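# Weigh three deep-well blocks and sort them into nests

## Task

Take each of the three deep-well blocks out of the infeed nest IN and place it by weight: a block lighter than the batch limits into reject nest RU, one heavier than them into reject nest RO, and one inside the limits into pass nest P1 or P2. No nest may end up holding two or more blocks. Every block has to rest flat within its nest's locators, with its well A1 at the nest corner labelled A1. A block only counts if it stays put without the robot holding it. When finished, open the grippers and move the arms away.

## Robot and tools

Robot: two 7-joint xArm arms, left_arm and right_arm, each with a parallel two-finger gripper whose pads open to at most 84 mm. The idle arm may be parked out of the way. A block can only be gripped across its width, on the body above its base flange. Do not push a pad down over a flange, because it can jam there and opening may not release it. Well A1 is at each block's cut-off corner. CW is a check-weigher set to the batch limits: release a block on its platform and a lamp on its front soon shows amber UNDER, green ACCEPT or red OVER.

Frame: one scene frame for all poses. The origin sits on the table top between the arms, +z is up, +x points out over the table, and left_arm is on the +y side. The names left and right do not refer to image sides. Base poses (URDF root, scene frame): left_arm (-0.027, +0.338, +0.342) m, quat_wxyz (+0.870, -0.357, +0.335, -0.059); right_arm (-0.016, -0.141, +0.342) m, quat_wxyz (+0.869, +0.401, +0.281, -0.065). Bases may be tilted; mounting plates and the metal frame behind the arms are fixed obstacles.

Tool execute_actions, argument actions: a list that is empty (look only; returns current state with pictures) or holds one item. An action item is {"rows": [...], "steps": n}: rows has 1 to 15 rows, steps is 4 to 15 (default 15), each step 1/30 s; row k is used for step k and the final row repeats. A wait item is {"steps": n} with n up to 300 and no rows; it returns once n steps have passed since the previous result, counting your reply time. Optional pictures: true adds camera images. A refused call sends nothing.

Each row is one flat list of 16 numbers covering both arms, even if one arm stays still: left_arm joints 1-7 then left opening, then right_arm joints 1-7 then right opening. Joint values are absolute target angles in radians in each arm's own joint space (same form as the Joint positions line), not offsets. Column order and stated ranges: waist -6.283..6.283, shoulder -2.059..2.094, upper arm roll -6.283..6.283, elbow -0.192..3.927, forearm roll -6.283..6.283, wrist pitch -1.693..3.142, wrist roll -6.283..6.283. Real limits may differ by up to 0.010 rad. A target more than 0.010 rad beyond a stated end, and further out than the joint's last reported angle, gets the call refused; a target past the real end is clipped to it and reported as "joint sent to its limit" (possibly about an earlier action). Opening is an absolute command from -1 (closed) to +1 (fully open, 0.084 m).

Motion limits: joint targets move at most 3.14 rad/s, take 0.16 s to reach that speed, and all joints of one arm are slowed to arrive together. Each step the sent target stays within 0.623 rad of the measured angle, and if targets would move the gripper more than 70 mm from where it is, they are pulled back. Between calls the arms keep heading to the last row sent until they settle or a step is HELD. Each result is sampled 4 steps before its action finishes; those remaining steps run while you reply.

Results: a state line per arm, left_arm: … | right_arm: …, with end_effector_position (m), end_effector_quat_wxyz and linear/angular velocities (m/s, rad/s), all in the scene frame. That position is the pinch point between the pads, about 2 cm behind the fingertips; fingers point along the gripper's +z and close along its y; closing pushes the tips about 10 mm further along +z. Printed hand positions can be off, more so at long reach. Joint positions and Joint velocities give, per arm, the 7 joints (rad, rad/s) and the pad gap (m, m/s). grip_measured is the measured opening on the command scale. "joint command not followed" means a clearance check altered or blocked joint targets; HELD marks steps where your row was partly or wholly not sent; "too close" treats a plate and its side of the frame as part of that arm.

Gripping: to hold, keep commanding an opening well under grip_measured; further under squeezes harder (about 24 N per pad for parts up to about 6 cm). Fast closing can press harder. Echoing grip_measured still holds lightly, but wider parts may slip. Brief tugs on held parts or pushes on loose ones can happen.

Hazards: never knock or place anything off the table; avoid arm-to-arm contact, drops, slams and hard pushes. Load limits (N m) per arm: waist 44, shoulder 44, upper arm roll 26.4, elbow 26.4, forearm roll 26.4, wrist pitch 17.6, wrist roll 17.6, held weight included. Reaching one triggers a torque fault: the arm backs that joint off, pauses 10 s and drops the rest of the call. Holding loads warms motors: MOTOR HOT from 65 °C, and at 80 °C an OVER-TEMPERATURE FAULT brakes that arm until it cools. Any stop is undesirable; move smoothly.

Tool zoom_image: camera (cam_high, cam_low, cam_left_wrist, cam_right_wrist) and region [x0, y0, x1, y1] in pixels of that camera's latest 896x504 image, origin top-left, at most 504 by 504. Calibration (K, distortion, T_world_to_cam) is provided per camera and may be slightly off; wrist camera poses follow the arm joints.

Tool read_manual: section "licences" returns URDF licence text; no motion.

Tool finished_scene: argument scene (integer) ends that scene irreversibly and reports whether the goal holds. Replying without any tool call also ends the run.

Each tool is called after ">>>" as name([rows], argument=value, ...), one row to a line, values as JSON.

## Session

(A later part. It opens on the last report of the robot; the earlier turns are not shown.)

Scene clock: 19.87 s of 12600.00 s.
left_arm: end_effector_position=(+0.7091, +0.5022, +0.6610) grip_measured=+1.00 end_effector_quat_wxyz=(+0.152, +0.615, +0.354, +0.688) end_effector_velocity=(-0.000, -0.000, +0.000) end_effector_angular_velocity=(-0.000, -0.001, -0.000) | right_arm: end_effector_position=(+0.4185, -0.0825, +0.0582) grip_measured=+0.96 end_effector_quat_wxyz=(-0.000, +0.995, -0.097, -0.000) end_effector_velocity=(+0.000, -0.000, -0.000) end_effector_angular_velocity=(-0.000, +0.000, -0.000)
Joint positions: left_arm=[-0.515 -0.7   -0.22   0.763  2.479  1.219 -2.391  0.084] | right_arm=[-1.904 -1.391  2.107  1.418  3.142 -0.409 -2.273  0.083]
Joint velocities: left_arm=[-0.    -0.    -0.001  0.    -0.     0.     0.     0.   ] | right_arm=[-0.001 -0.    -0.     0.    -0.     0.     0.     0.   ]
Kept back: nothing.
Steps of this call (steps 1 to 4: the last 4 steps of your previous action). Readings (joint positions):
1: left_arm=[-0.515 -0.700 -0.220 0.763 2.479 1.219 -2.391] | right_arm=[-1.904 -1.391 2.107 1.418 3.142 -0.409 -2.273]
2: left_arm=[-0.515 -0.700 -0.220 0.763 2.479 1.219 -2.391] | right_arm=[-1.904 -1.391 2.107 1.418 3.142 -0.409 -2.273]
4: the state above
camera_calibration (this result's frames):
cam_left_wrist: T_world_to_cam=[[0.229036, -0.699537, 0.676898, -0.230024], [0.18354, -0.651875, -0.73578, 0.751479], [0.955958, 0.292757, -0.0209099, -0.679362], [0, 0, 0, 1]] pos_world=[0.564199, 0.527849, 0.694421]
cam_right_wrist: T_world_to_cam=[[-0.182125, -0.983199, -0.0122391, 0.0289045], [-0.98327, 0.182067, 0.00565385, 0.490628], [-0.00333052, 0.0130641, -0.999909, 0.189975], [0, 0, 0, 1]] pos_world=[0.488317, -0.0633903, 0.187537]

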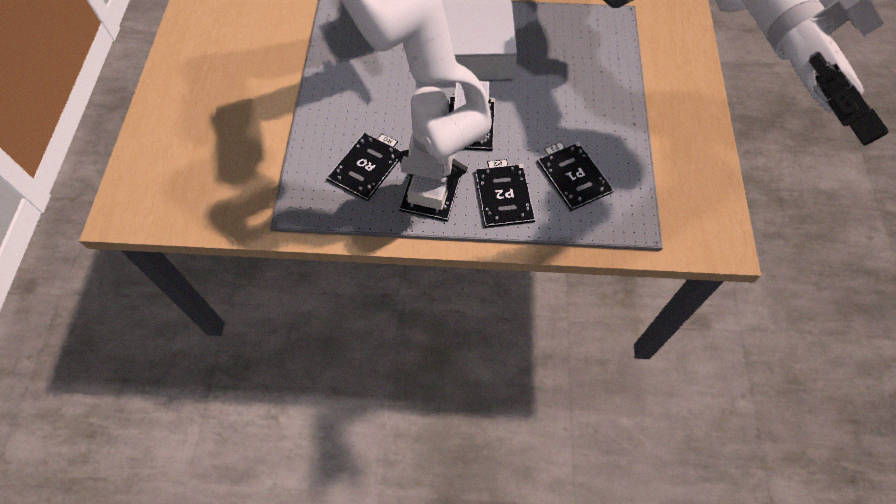

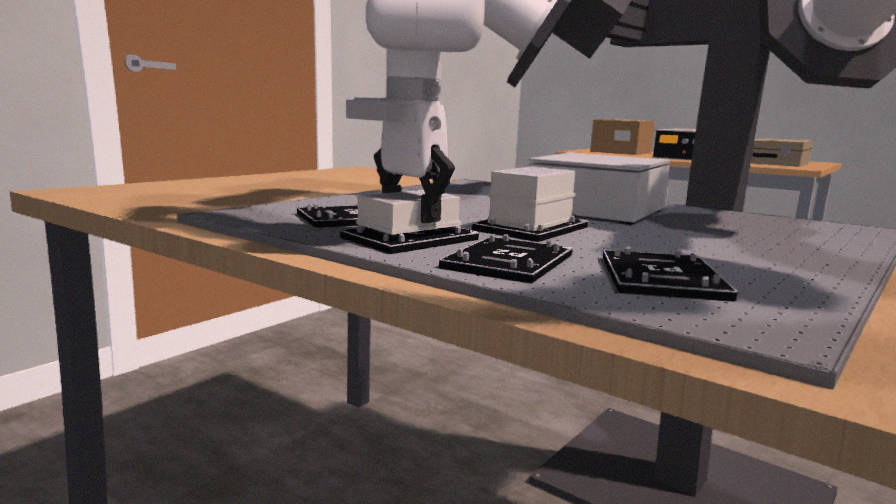

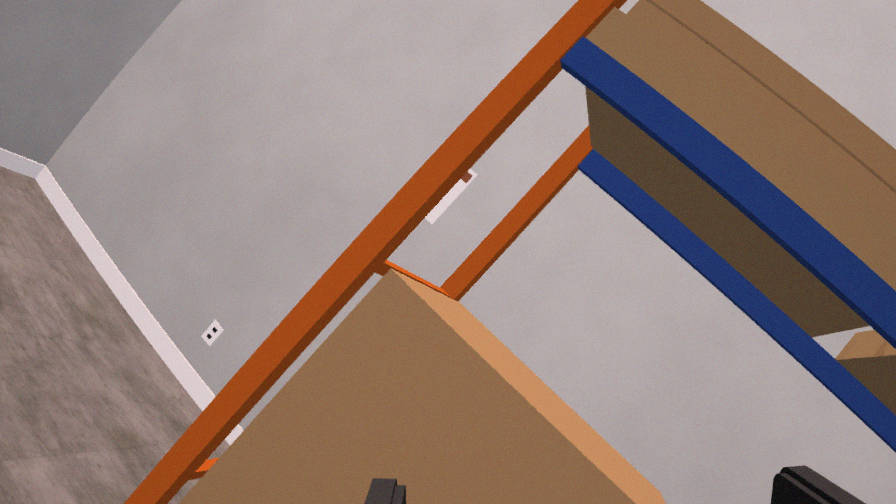

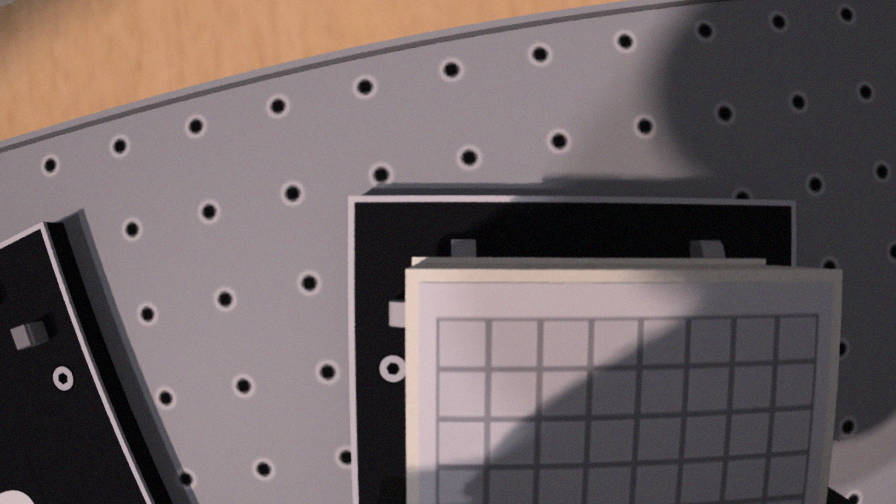

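>>> execute_actions([
  {"rows":[[-0.515,-0.7,-0.22,0.763,2.479,1.219,-2.391,1,-1.910,-1.3957,2.1085,1.4213,3.1416,-0.4051,-2.273,0.5],[-0.515,-0.7,-0.22,0.763,2.479,1.219,-2.391,1,-1.910,-1.3957,2.1085,1.4213,3.1416,-0.4051,-2.273,0.5],[-0.515,-0.7,-0.22,0.763,2.479,1.219,-2.391,1,-1.910,-1.3957,2.1085,1.4213,3.1416,-0.4051,-2.273,0.5],[-0.515,-0.7,-0.22,0.763,2.479,1.219,-2.391,1,-1.910,-1.3957,2.1085,1.4213,3.1416,-0.4051,-2.273,0.5],[-0.515,-0.7,-0.22,0.763,2.479,1.219,-2.391,1,-1.920,-1.401,2.1103,1.4275,3.1416,-0.4003,-2.273,0.5],[-0.515,-0.7,-0.22,0.763,2.479,1.219,-2.391,1,-1.920,-1.401,2.1103,1.4275,3.1416,-0.4003,-2.273,0.5],[-0.515,-0.7,-0.22,0.763,2.479,1.219,-2.391,1,-1.920,-1.401,2.1103,1.4275,3.1416,-0.4003,-2.273,0.5],[-0.515,-0.7,-0.22,0.763,2.479,1.219,-2.391,1,-1.920,-1.401,2.1103,1.4275,3.1416,-0.4003,-2.273,0.5],[-0.515,-0.7,-0.22,0.763,2.479,1.219,-2.391,1,-1.9294,-1.4064,2.112,1.4337,3.1416,-0.3955,-2.273,0.5]],"steps":15},
])

>>> execute_actions([
  {"steps":8},
], pictures=true)

Scene clock: 20.63 s of 12600.00 s.
left_arm: end_effector_position=(+0.7091, +0.5022, +0.6610) grip_measured=+1.00 end_effector_quat_wxyz=(+0.152, +0.615, +0.354, +0.688) end_effector_velocity=(+0.000, +0.001, +0.000) end_effector_angular_velocity=(-0.000, -0.000, +0.002) | right_arm: end_effector_position=(+0.4170, -0.0824, +0.0484) grip_measured=+0.96 end_effector_quat_wxyz=(-0.000, +0.995, -0.097, -0.001) end_effector_velocity=(+0.001, -0.005, -0.034) end_effector_angular_velocity=(-0.003, -0.006, -0.005)
Joint positions: left_arm=[-0.515 -0.7   -0.22   0.763  2.479  1.219 -2.391  0.084] | right_arm=[-1.926 -1.405  2.112  1.431  3.142 -0.398 -2.273  0.083]
Joint velocities: left_arm=[ 0.    -0.    -0.     0.    -0.     0.002 -0.     0.   ] | right_arm=[-0.079 -0.046  0.006  0.047 -0.001  0.046  0.002 -0.   ]
Steps of this call (steps 1 to 12: the robot went on to your last target; steps 13 to 23: the first 11 steps of this action). Readings (joint positions):
13: left_arm=[-0.515 -0.700 -0.220 0.763 2.479 1.219 -2.391] | right_arm=[-1.904 -1.392 2.107 1.418 3.142 -0.409 -2.273]
14: left_arm=[-0.515 -0.700 -0.220 0.763 2.479 1.219 -2.391] | right_arm=[-1.906 -1.393 2.107 1.420 3.142 -0.408 -2.273]
16: left_arm=[-0.515 -0.700 -0.220 0.763 2.479 1.219 -2.391] | right_arm=[-1.909 -1.395 2.109 1.421 3.142 -0.406 -2.273]
20: left_arm=[-0.515 -0.700 -0.220 0.763 2.479 1.219 -2.391] | right_arm=[-1.919 -1.401 2.111 1.425 3.142 -0.401 -2.273]
23: the state above

Scene clock: 20.90 s of 12600.00 s.
left_arm: end_effector_position=(+0.7091, +0.5022, +0.6610) grip_measured=+1.00 end_effector_quat_wxyz=(+0.152, +0.615, +0.354, +0.688) end_effector_velocity=(-0.000, -0.002, +0.001) end_effector_angular_velocity=(+0.000, -0.001, -0.003) | right_arm: end_effector_position=(+0.4172, -0.0825, +0.0477) grip_measured=+0.96 end_effector_quat_wxyz=(-0.000, +0.995, -0.097, -0.001) end_effector_velocity=(+0.001, -0.000, -0.001) end_effector_angular_velocity=(+0.000, -0.002, -0.002)
Joint positions: left_arm=[-0.515 -0.7   -0.22   0.763  2.479  1.219 -2.391  0.084] | right_arm=[-1.928 -1.406  2.112  1.433  3.142 -0.397 -2.273  0.083]
Joint velocities: left_arm=[ 0.     0.001 -0.002 -0.     0.    -0.    -0.     0.   ] | right_arm=[-0.002 -0.    -0.001  0.002 -0.001  0.002  0.001  0.   ]
Kept back: nothing.
Steps of this call (steps 1 to 4: the last 4 steps of your previous action; steps 5 to 8: the robot went on to your last target). Readings (joint positions):
1: left_arm=[-0.515 -0.700 -0.220 0.763 2.479 1.219 -2.391] | right_arm=[-1.928 -1.406 2.112 1.432 3.142 -0.397 -2.273]
2: left_arm=[-0.515 -0.700 -0.220 0.763 2.479 1.219 -2.391] | right_arm=[-1.928 -1.406 2.112 1.433 3.142 -0.398 -2.273]
4: left_arm=[-0.515 -0.700 -0.220 0.763 2.479 1.219 -2.391] | right_arm=[-1.928 -1.406 2.112 1.433 3.142 -0.398 -2.273]
8: the state above
camera_calibration (this result's frames):
cam_left_wrist: T_world_to_cam=[[0.229036, -0.699537, 0.676898, -0.230024], [0.18354, -0.651875, -0.73578, 0.751479], [0.955958, 0.292757, -0.0209101, -0.679362], [0, 0, 0, 1]] pos_world=[0.564199, 0.527849, 0.69442]
cam_right_wrist: T_world_to_cam=[[-0.181688, -0.983281, -0.0121466, 0.0283493], [-0.983344, 0.181609, 0.00727898, 0.489376], [-0.00495135, 0.0132668, -0.9999, 0.18026], [0, 0, 0, 1]] pos_world=[0.487268, -0.0633915, 0.177024]

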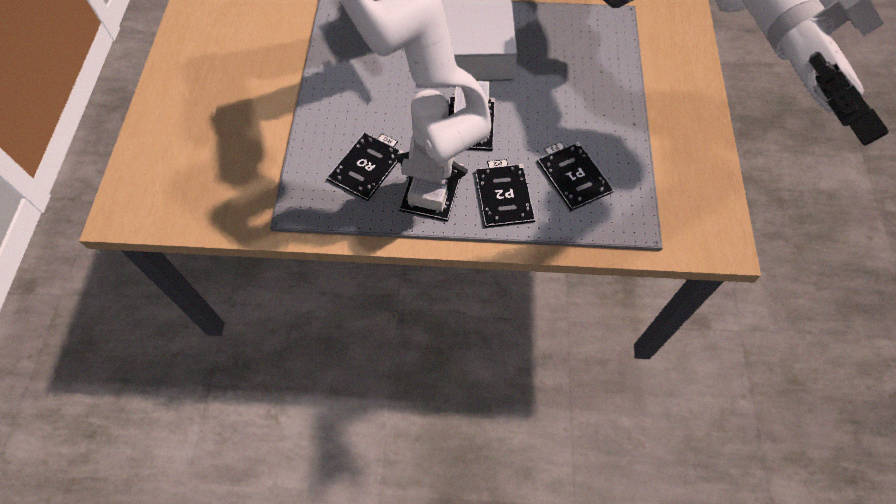

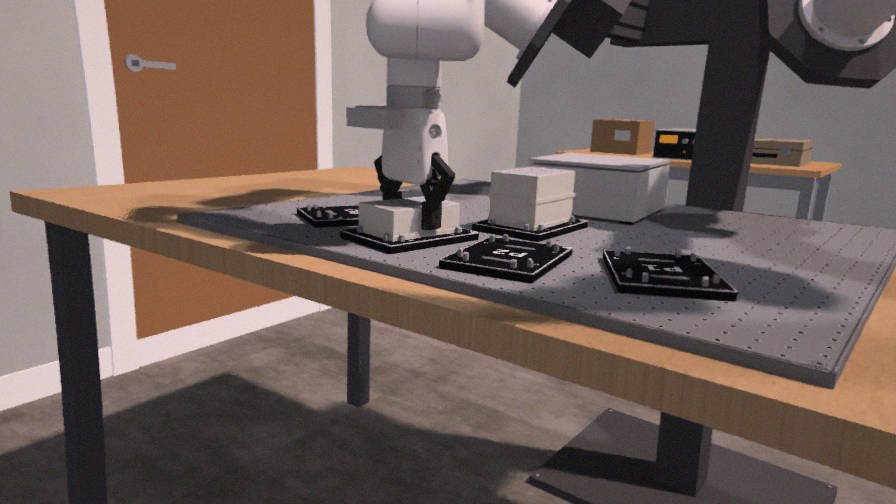

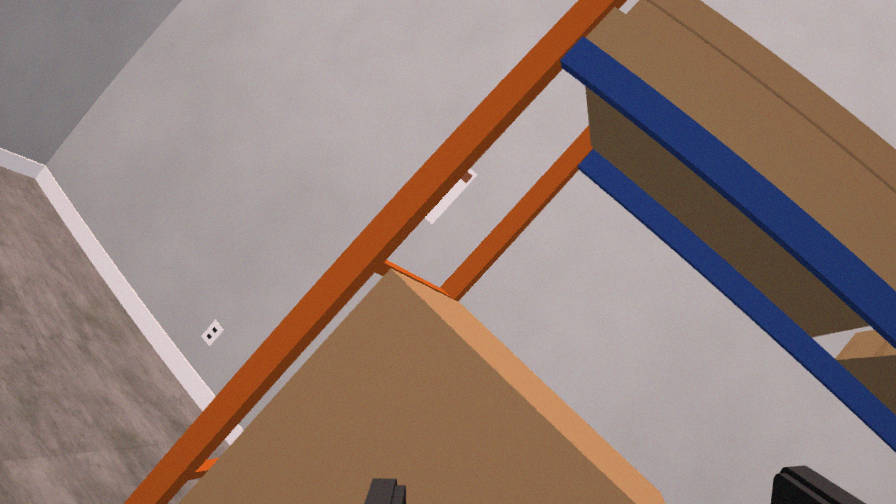

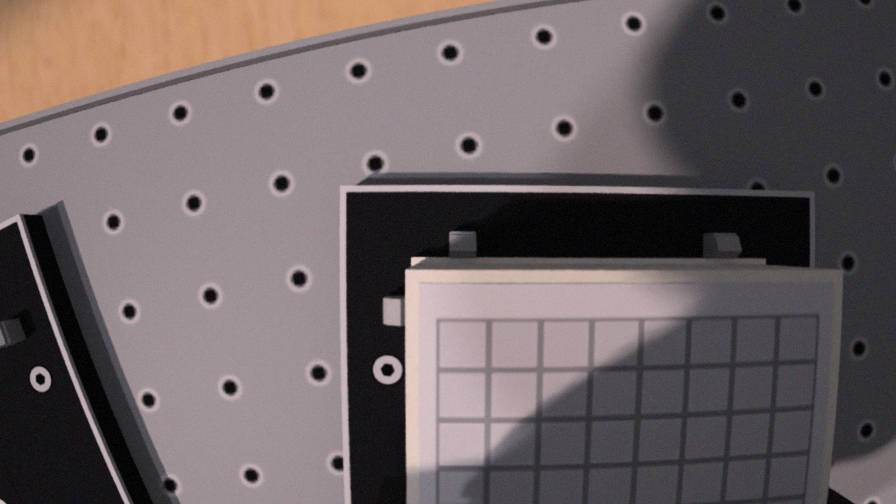

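Seated. Release, lift slowly.

>>> execute_actions([
  {"rows":[[-0.515,-0.7,-0.22,0.763,2.479,1.219,-2.391,1,-1.928,-1.406,2.112,1.433,3.1416,-0.397,-2.273,1],[-0.515,-0.7,-0.22,0.763,2.479,1.219,-2.391,1,-1.928,-1.406,2.112,1.433,3.1416,-0.397,-2.273,1],[-0.515,-0.7,-0.22,0.763,2.479,1.219,-2.391,1,-1.928,-1.406,2.112,1.433,3.1416,-0.397,-2.273,1],[-0.515,-0.7,-0.22,0.763,2.479,1.219,-2.391,1,-1.928,-1.406,2.112,1.433,3.1416,-0.397,-2.273,1],[-0.515,-0.7,-0.22,0.763,2.479,1.219,-2.391,1,-1.928,-1.406,2.112,1.433,3.1416,-0.397,-2.273,1],[-0.515,-0.7,-0.22,0.763,2.479,1.219,-2.391,1,-1.920,-1.401,2.1103,1.4275,3.1416,-0.4003,-2.273,1],[-0.515,-0.7,-0.22,0.763,2.479,1.219,-2.391,1,-1.915,-1.398,2.1094,1.4244,3.1416,-0.4027,-2.273,1],[-0.515,-0.7,-0.22,0.763,2.479,1.219,-2.391,1,-1.910,-1.3957,2.1085,1.4213,3.1416,-0.4051,-2.273,1],[-0.515,-0.7,-0.22,0.763,2.479,1.219,-2.391,1,-1.903,-1.3917,2.1071,1.4167,3.1416,-0.4087,-2.273,1],[-0.515,-0.7,-0.22,0.763,2.479,1.219,-2.391,1,-1.897,-1.3885,2.106,1.413,3.1416,-0.4115,-2.273,1],[-0.515,-0.7,-0.22,0.763,2.479,1.219,-2.391,1,-1.891,-1.385,2.105,1.4093,3.1416,-0.4143,-2.273,1],[-0.515,-0.7,-0.22,0.763,2.479,1.219,-2.391,1,-1.8857,-1.382,2.104,1.4057,3.1416,-0.417,-2.273,1],[-0.515,-0.7,-0.22,0.763,2.479,1.219,-2.391,1,-1.873,-1.375,2.1013,1.3974,3.1416,-0.423,-2.273,1],[-0.515,-0.7,-0.22,0.763,2.479,1.219,-2.391,1,-1.861,-1.368,2.0987,1.389,3.1416,-0.4287,-2.273,1]],"steps":15},
])

>>> execute_actions([
  {"rows":[[-0.515,-0.7,-0.22,0.763,2.479,1.219,-2.391,1,-1.70,-1.27,2.06,1.30,3.1416,-0.51,-2.273,1]],"steps":11},
], pictures=true)

>>> execute_actions([
  {"rows":[[-0.515,-0.7,-0.22,0.763,2.479,1.219,-2.391,1,-1.316,-1.444,2.435,1.056,3.1416,-0.470,-1.881,1]],"steps":15},
])

>>> execute_actions([
  {"rows":[[-0.515,-0.7,-0.22,0.763,2.479,1.219,-2.391,1,-1.3983,-1.5422,2.4418,1.0982,3.1416,-0.3885,-1.881,1]],"steps":15},
])

>>> execute_actions([
  {"steps":10},
], pictures=true)

Scene clock: 22.03 s of 12600.00 s.
left_arm: end_effector_position=(+0.7091, +0.5022, +0.6610) grip_measured=+1.00 end_effector_quat_wxyz=(+0.152, +0.615, +0.354, +0.688) end_effector_velocity=(+0.000, +0.001, -0.000) end_effector_angular_velocity=(-0.000, +0.000, +0.002) | right_arm: end_effector_position=(+0.4190, -0.0824, +0.0573) grip_measured=+1.00 end_effector_quat_wxyz=(-0.001, +0.995, -0.097, +0.001) end_effector_velocity=(+0.000, +0.008, +0.080) end_effector_angular_velocity=(+0.006, +0.000, +0.008)
Joint positions: left_arm=[-0.515 -0.7   -0.22   0.763  2.479  1.219 -2.391  0.084] | right_arm=[-1.905 -1.393  2.107  1.419  3.141 -0.406 -2.273  0.084]
Joint velocities: left_arm=[-0.    -0.     0.     0.    -0.     0.001  0.     0.   ] | right_arm=[ 0.191  0.104 -0.025 -0.114  0.001 -0.097  0.001  0.   ]
Steps of this call (steps 1 to 15: the robot went on to your last target; steps 16 to 23: nothing new was sent; steps 24 to 34: the first 11 steps of this action). Readings (joint positions):
24: left_arm=[-0.515 -0.700 -0.220 0.763 2.479 1.219 -2.391] | right_arm=[-1.929 -1.406 2.112 1.434 3.142 -0.396 -2.273]
25: left_arm=[-0.515 -0.700 -0.220 0.763 2.479 1.219 -2.391] | right_arm=[-1.929 -1.406 2.112 1.433 3.142 -0.396 -2.273]
27: left_arm=[-0.515 -0.700 -0.220 0.763 2.479 1.219 -2.391] | right_arm=[-1.930 -1.407 2.111 1.434 3.141 -0.393 -2.273]
31: left_arm=[-0.515 -0.700 -0.220 0.763 2.479 1.219 -2.391] | right_arm=[-1.923 -1.402 2.109 1.429 3.141 -0.397 -2.273]
34: the state above

Scene clock: 22.40 s of 12600.00 s.
left_arm: end_effector_position=(+0.7091, +0.5022, +0.6610) grip_measured=+1.00 end_effector_quat_wxyz=(+0.152, +0.615, +0.354, +0.688) end_effector_velocity=(+0.000, -0.001, -0.001) end_effector_angular_velocity=(+0.000, +0.001, -0.001) | right_arm: end_effector_position=(+0.4246, -0.0769, +0.1450) grip_measured=+1.00 end_effector_quat_wxyz=(-0.013, +0.995, -0.099, +0.008) end_effector_velocity=(+0.020, +0.049, +0.120) end_effector_angular_velocity=(+0.124, -0.080, +0.026)
Joint positions: left_arm=[-0.515 -0.7   -0.22   0.763  2.479  1.219 -2.391  0.084] | right_arm=[-1.699 -1.27   2.061  1.311  3.141 -0.506 -2.273  0.084]
Joint velocities: left_arm=[-0.     0.001  0.    -0.    -0.     0.    -0.     0.   ] | right_arm=[ 0.263  0.151 -0.027 -0.052  0.003 -0.101 -0.003 -0.   ]
Steps of this call (steps 1 to 4: the last 4 steps of your previous action; steps 5 to 11: the first 7 steps of this action). Readings (joint positions):
5: left_arm=[-0.515 -0.700 -0.220 0.763 2.479 1.219 -2.391] | right_arm=[-1.867 -1.372 2.100 1.394 3.142 -0.425 -2.273]
6: left_arm=[-0.515 -0.700 -0.220 0.763 2.479 1.219 -2.391] | right_arm=[-1.853 -1.363 2.097 1.384 3.142 -0.433 -2.273]
8: left_arm=[-0.515 -0.700 -0.220 0.763 2.479 1.219 -2.391] | right_arm=[-1.786 -1.322 2.080 1.339 3.142 -0.470 -2.273]
11: the state above
camera_calibration (this result's frames):
cam_left_wrist: T_world_to_cam=[[0.229036, -0.699537, 0.676898, -0.230024], [0.183539, -0.651875, -0.73578, 0.751479], [0.955958, 0.292757, -0.0209103, -0.679362], [0, 0, 0, 1]] pos_world=[0.564199, 0.527849, 0.69442]
cam_right_wrist: T_world_to_cam=[[-0.18629, -0.981708, -0.0393174, 0.0423391], [-0.982375, 0.186743, -0.00814728, 0.497165], [0.0153405, 0.0371066, -0.999194, 0.270571], [0, 0, 0, 1]] pos_world=[0.492139, -0.0613172, 0.276068]

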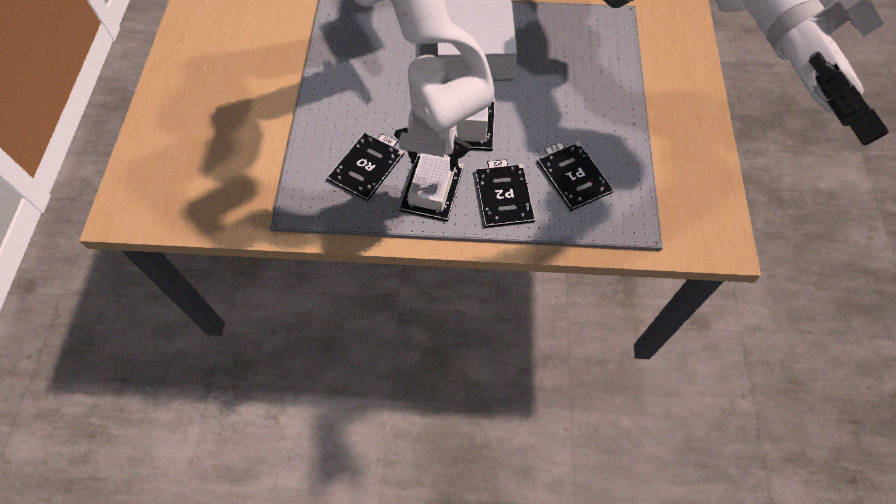

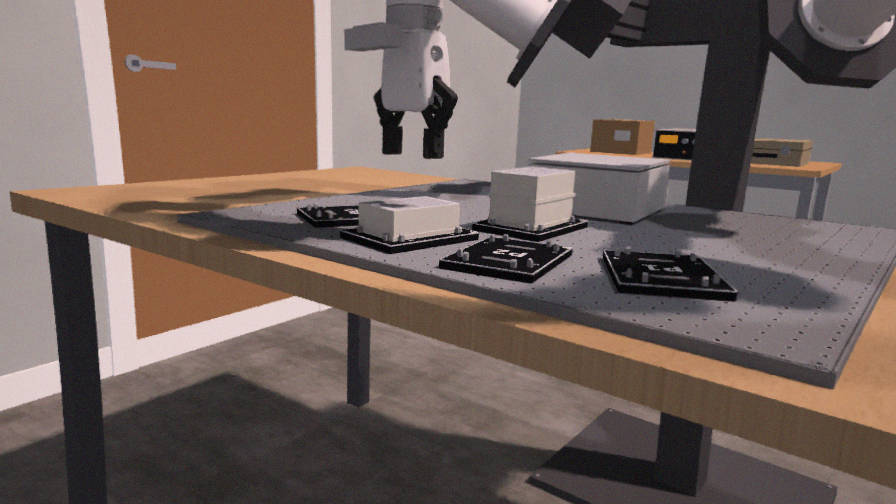

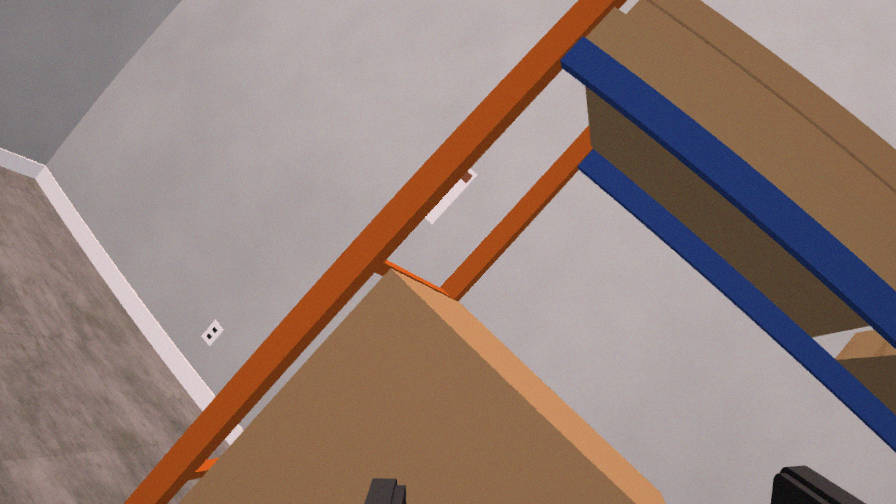

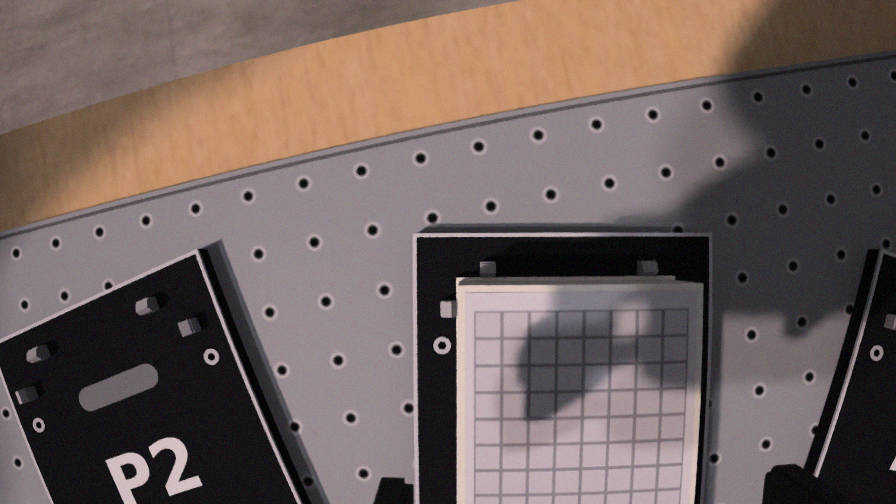

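Scene clock: 22.90 s of 12600.00 s.
left_arm: end_effector_position=(+0.7091, +0.5022, +0.6610) grip_measured=+1.00 end_effector_quat_wxyz=(+0.152, +0.615, +0.354, +0.688) end_effector_velocity=(-0.000, -0.001, +0.000) end_effector_angular_velocity=(+0.000, -0.000, -0.002) | right_arm: end_effector_position=(+0.2684, -0.0000, +0.1724) grip_measured=+1.00 end_effector_quat_wxyz=(-0.015, +0.999, -0.030, -0.006) end_effector_velocity=(-0.541, +0.096, +0.061) end_effector_angular_velocity=(-0.138, -0.059, +0.518)
Joint positions: left_arm=[-0.515 -0.7   -0.22   0.763  2.479  1.219 -2.391  0.084] | right_arm=[-1.427 -1.395  2.329  1.127  3.142 -0.481 -1.994  0.084]
Joint velocities: left_arm=[-0.     0.    -0.001 -0.001 -0.    -0.001 -0.     0.   ] | right_arm=[ 1.    -0.439  0.969 -0.616  0.002  0.096  0.993  0.   ]
Steps of this call (steps 1 to 4: the last 4 steps of your previous action; steps 5 to 15: the first 11 steps of this action). Readings (joint positions):
5: left_arm=[-0.515 -0.700 -0.220 0.763 2.479 1.219 -2.391] | right_arm=[-1.701 -1.271 2.061 1.298 3.142 -0.509 -2.272]
6: left_arm=[-0.515 -0.700 -0.220 0.763 2.479 1.219 -2.391] | right_arm=[-1.694 -1.275 2.065 1.292 3.141 -0.507 -2.261]
8: left_arm=[-0.515 -0.700 -0.220 0.763 2.479 1.219 -2.391] | right_arm=[-1.644 -1.298 2.111 1.257 3.140 -0.501 -2.205]
12: left_arm=[-0.515 -0.700 -0.220 0.763 2.479 1.219 -2.391] | right_arm=[-1.523 -1.353 2.236 1.187 3.142 -0.490 -2.090]
15: the state above

Scene clock: 23.40 s of 12600.00 s.
left_arm: end_effector_position=(+0.7091, +0.5022, +0.6610) grip_measured=+1.00 end_effector_quat_wxyz=(+0.152, +0.615, +0.354, +0.688) end_effector_velocity=(-0.000, -0.001, -0.001) end_effector_angular_velocity=(+0.001, +0.001, -0.001) | right_arm: end_effector_position=(+0.2123, +0.0019, +0.1303) grip_measured=+1.00 end_effector_quat_wxyz=(-0.000, +1.000, -0.004, +0.000) end_effector_velocity=(+0.001, +0.022, +0.013) end_effector_angular_velocity=(+0.049, -0.013, +0.010)
Joint positions: left_arm=[-0.515 -0.7   -0.22   0.763  2.479  1.219 -2.391  0.084] | right_arm=[-1.399 -1.541  2.44   1.099  3.141 -0.389 -1.881  0.084]
Joint velocities: left_arm=[ 0.     0.001  0.    -0.001  0.     0.     0.     0.   ] | right_arm=[ 0.024  0.018  0.011  0.019  0.002  0.002  0.001 -0.   ]
Steps of this call (steps 1 to 4: the last 4 steps of your previous action; steps 5 to 15: the first 11 steps of this action). Readings (joint positions):
5: left_arm=[-0.515 -0.700 -0.220 0.763 2.479 1.219 -2.391] | right_arm=[-1.318 -1.445 2.439 1.058 3.143 -0.470 -1.887]
6: left_arm=[-0.515 -0.700 -0.220 0.763 2.479 1.219 -2.391] | right_arm=[-1.323 -1.453 2.438 1.062 3.142 -0.461 -1.884]
8: left_arm=[-0.515 -0.700 -0.220 0.763 2.479 1.219 -2.391] | right_arm=[-1.367 -1.503 2.435 1.088 3.141 -0.418 -1.882]
12: left_arm=[-0.515 -0.700 -0.220 0.763 2.479 1.219 -2.391] | right_arm=[-1.403 -1.544 2.438 1.094 3.141 -0.390 -1.881]
15: the state above

Scene clock: 23.73 s of 12600.00 s.
left_arm: end_effector_position=(+0.7091, +0.5022, +0.6610) grip_measured=+1.00 end_effector_quat_wxyz=(+0.152, +0.615, +0.354, +0.688) end_effector_velocity=(+0.000, -0.002, -0.000) end_effector_angular_velocity=(+0.001, +0.001, -0.003) | right_arm: end_effector_position=(+0.2114, +0.0017, +0.1301) grip_measured=+1.00 end_effector_quat_wxyz=(+0.000, +1.000, -0.004, +0.000) end_effector_velocity=(-0.001, +0.000, -0.000) end_effector_angular_velocity=(-0.001, +0.001, +0.001)
Joint positions: left_arm=[-0.515 -0.7   -0.22   0.763  2.479  1.219 -2.391  0.084] | right_arm=[-1.398 -1.542  2.442  1.098  3.142 -0.389 -1.881  0.084]
Joint velocities: left_arm=[-0.     0.003 -0.001  0.     0.    -0.001  0.     0.   ] | right_arm=[-0.    -0.002  0.002  0.    -0.    -0.     0.001  0.   ]
Kept back: nothing.
Steps of this call (steps 1 to 4: the last 4 steps of your previous action; steps 5 to 10: the robot went on to your last target). Readings (joint positions):
1: left_arm=[-0.515 -0.700 -0.220 0.763 2.479 1.219 -2.391] | right_arm=[-1.398 -1.541 2.441 1.099 3.141 -0.389 -1.881]
2: left_arm=[-0.515 -0.700 -0.220 0.763 2.479 1.219 -2.391] | right_arm=[-1.398 -1.541 2.441 1.099 3.142 -0.389 -1.881]
4: left_arm=[-0.515 -0.700 -0.220 0.763 2.479 1.219 -2.391] | right_arm=[-1.398 -1.541 2.441 1.099 3.142 -0.389 -1.881]
8: left_arm=[-0.515 -0.700 -0.220 0.763 2.479 1.219 -2.391] | right_arm=[-1.398 -1.542 2.442 1.098 3.142 -0.389 -1.881]
10: the state above
camera_calibration (this result's frames):
cam_left_wrist: T_world_to_cam=[[0.229036, -0.699537, 0.676898, -0.230024], [0.18354, -0.651875, -0.73578, 0.751479], [0.955958, 0.292758, -0.0209102, -0.679362], [0, 0, 0, 1]] pos_world=[0.564199, 0.527849, 0.69442]
cam_right_wrist: T_world_to_cam=[[0.00428849, -0.999919, -0.01201, 0.0353721], [-0.999976, -0.00435439, 0.00546596, 0.275221], [-0.00551781, 0.0119863, -0.999913, 0.260606], [0, 0, 0, 1]] pos_world=[0.2765, 0.0334439, 0.259503]

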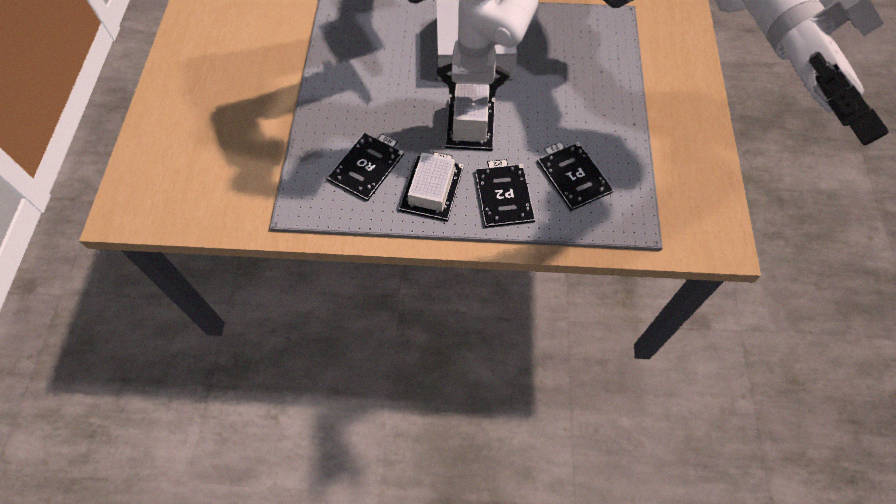

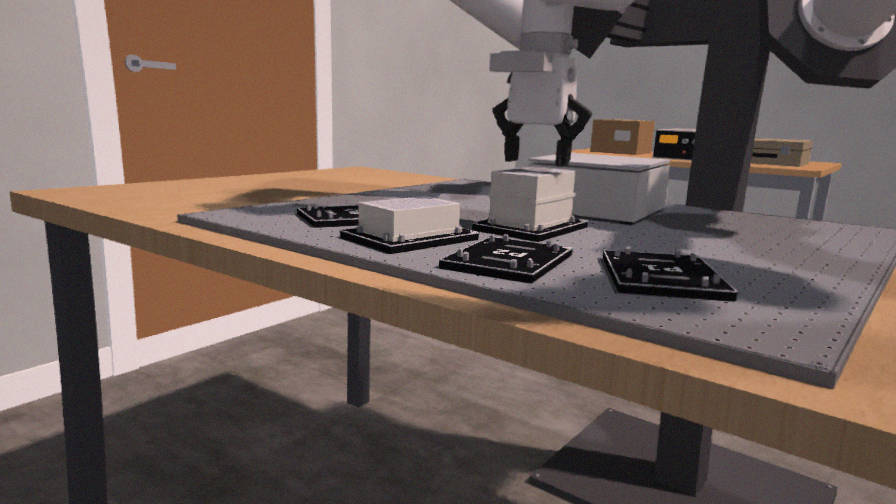

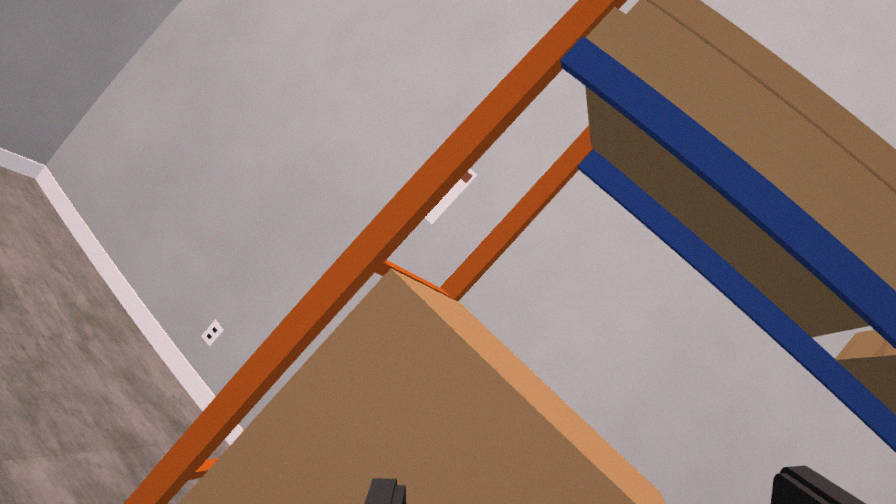

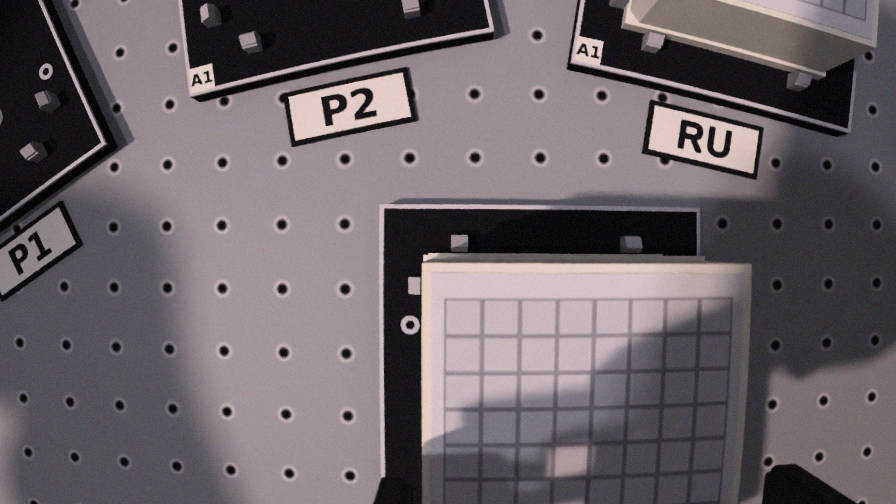

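>>> execute_actions([
  {"rows":[[-0.515,-0.7,-0.22,0.763,2.479,1.219,-2.391,1,-1.417,-1.5645,2.4415,1.1077,3.1416,-0.3693,-1.881,1],[-0.515,-0.7,-0.22,0.763,2.479,1.219,-2.391,1,-1.417,-1.5645,2.4415,1.1077,3.1416,-0.3693,-1.881,1],[-0.515,-0.7,-0.22,0.763,2.479,1.219,-2.391,1,-1.417,-1.5645,2.4415,1.1077,3.1416,-0.3693,-1.881,1],[-0.515,-0.7,-0.22,0.763,2.479,1.219,-2.391,1,-1.4365,-1.5877,2.4411,1.1195,3.1416,-0.351,-1.881,1],[-0.515,-0.7,-0.22,0.763,2.479,1.219,-2.391,1,-1.4365,-1.5877,2.4411,1.1195,3.1416,-0.351,-1.881,1],[-0.515,-0.7,-0.22,0.763,2.479,1.219,-2.391,1,-1.4365,-1.5877,2.4411,1.1195,3.1416,-0.351,-1.881,1],[-0.515,-0.7,-0.22,0.763,2.479,1.219,-2.391,1,-1.456,-1.611,2.4408,1.132,3.1416,-0.3333,-1.881,1],[-0.515,-0.7,-0.22,0.763,2.479,1.219,-2.391,1,-1.456,-1.611,2.4408,1.132,3.1416,-0.3333,-1.881,1],[-0.515,-0.7,-0.22,0.763,2.479,1.219,-2.391,1,-1.456,-1.611,2.4408,1.132,3.1416,-0.3333,-1.881,1],[-0.515,-0.7,-0.22,0.763,2.479,1.219,-2.391,1,-1.4756,-1.6341,2.4404,1.1451,3.1416,-0.316,-1.881,1]],"steps":15},
])

>>> execute_actions([
  {"steps":8},
])

Scene clock: 25.13 s of 12600.00 s.
left_arm: end_effector_position=(+0.7091, +0.5022, +0.6610) grip_measured=+1.00 end_effector_quat_wxyz=(+0.152, +0.615, +0.354, +0.688) end_effector_velocity=(-0.000, -0.000, +0.001) end_effector_angular_velocity=(-0.000, -0.002, -0.001) | right_arm: end_effector_position=(+0.2114, +0.0008, +0.0954) grip_measured=+1.00 end_effector_quat_wxyz=(+0.001, +1.000, -0.004, +0.000) end_effector_velocity=(+0.005, +0.020, -0.120) end_effector_angular_velocity=(+0.046, -0.013, +0.003)
Joint positions: left_arm=[-0.515 -0.7   -0.22   0.763  2.479  1.219 -2.391  0.084] | right_arm=[-1.46  -1.616  2.441  1.135  3.142 -0.329 -1.881  0.084]
Joint velocities: left_arm=[-0.    -0.001 -0.001  0.     0.    -0.001  0.     0.   ] | right_arm=[-0.225 -0.265 -0.008  0.184 -0.001  0.211 -0.001 -0.   ]
Steps of this call (steps 1 to 15: the robot went on to your last target; steps 16 to 31: nothing new was sent; steps 32 to 42: the first 11 steps of this action). Readings (joint positions):
32: left_arm=[-0.515 -0.700 -0.220 0.763 2.479 1.219 -2.391] | right_arm=[-1.399 -1.543 2.442 1.099 3.142 -0.388 -1.881]
33: left_arm=[-0.515 -0.700 -0.220 0.763 2.479 1.219 -2.391] | right_arm=[-1.403 -1.548 2.442 1.102 3.142 -0.382 -1.881]
35: left_arm=[-0.515 -0.700 -0.220 0.763 2.479 1.219 -2.391] | right_arm=[-1.414 -1.561 2.442 1.107 3.142 -0.372 -1.881]
39: left_arm=[-0.515 -0.700 -0.220 0.763 2.479 1.219 -2.391] | right_arm=[-1.441 -1.593 2.441 1.122 3.142 -0.347 -1.881]
42: the state above

Scene clock: 25.40 s of 12600.00 s.
left_arm: end_effector_position=(+0.7091, +0.5022, +0.6610) grip_measured=+1.00 end_effector_quat_wxyz=(+0.152, +0.615, +0.354, +0.688) end_effector_velocity=(+0.000, -0.002, -0.000) end_effector_angular_velocity=(+0.001, +0.000, -0.004) | right_arm: end_effector_position=(+0.2112, +0.0008, +0.0873) grip_measured=+1.00 end_effector_quat_wxyz=(+0.001, +1.000, -0.004, +0.000) end_effector_velocity=(+0.001, +0.003, +0.001) end_effector_angular_velocity=(+0.007, -0.003, -0.002)
Joint positions: left_arm=[-0.515 -0.7   -0.22   0.763  2.479  1.219 -2.391  0.084] | right_arm=[-1.475 -1.634  2.44   1.145  3.142 -0.316 -1.881  0.084]
Joint velocities: left_arm=[-0.     0.003 -0.001  0.     0.    -0.001  0.     0.   ] | right_arm=[ 0.002  0.003 -0.001  0.003  0.001  0.002  0.001 -0.   ]
Kept back: nothing.
Steps of this call (steps 1 to 4: the last 4 steps of your previous action; steps 5 to 8: the robot went on to your last target). Readings (joint positions):
1: left_arm=[-0.515 -0.700 -0.220 0.763 2.479 1.219 -2.391] | right_arm=[-1.468 -1.625 2.441 1.140 3.142 -0.323 -1.881]
2: left_arm=[-0.515 -0.700 -0.220 0.763 2.479 1.219 -2.391] | right_arm=[-1.473 -1.630 2.441 1.142 3.142 -0.319 -1.881]
4: left_arm=[-0.515 -0.700 -0.220 0.763 2.479 1.219 -2.391] | right_arm=[-1.475 -1.634 2.441 1.144 3.142 -0.317 -1.881]
8: the state above


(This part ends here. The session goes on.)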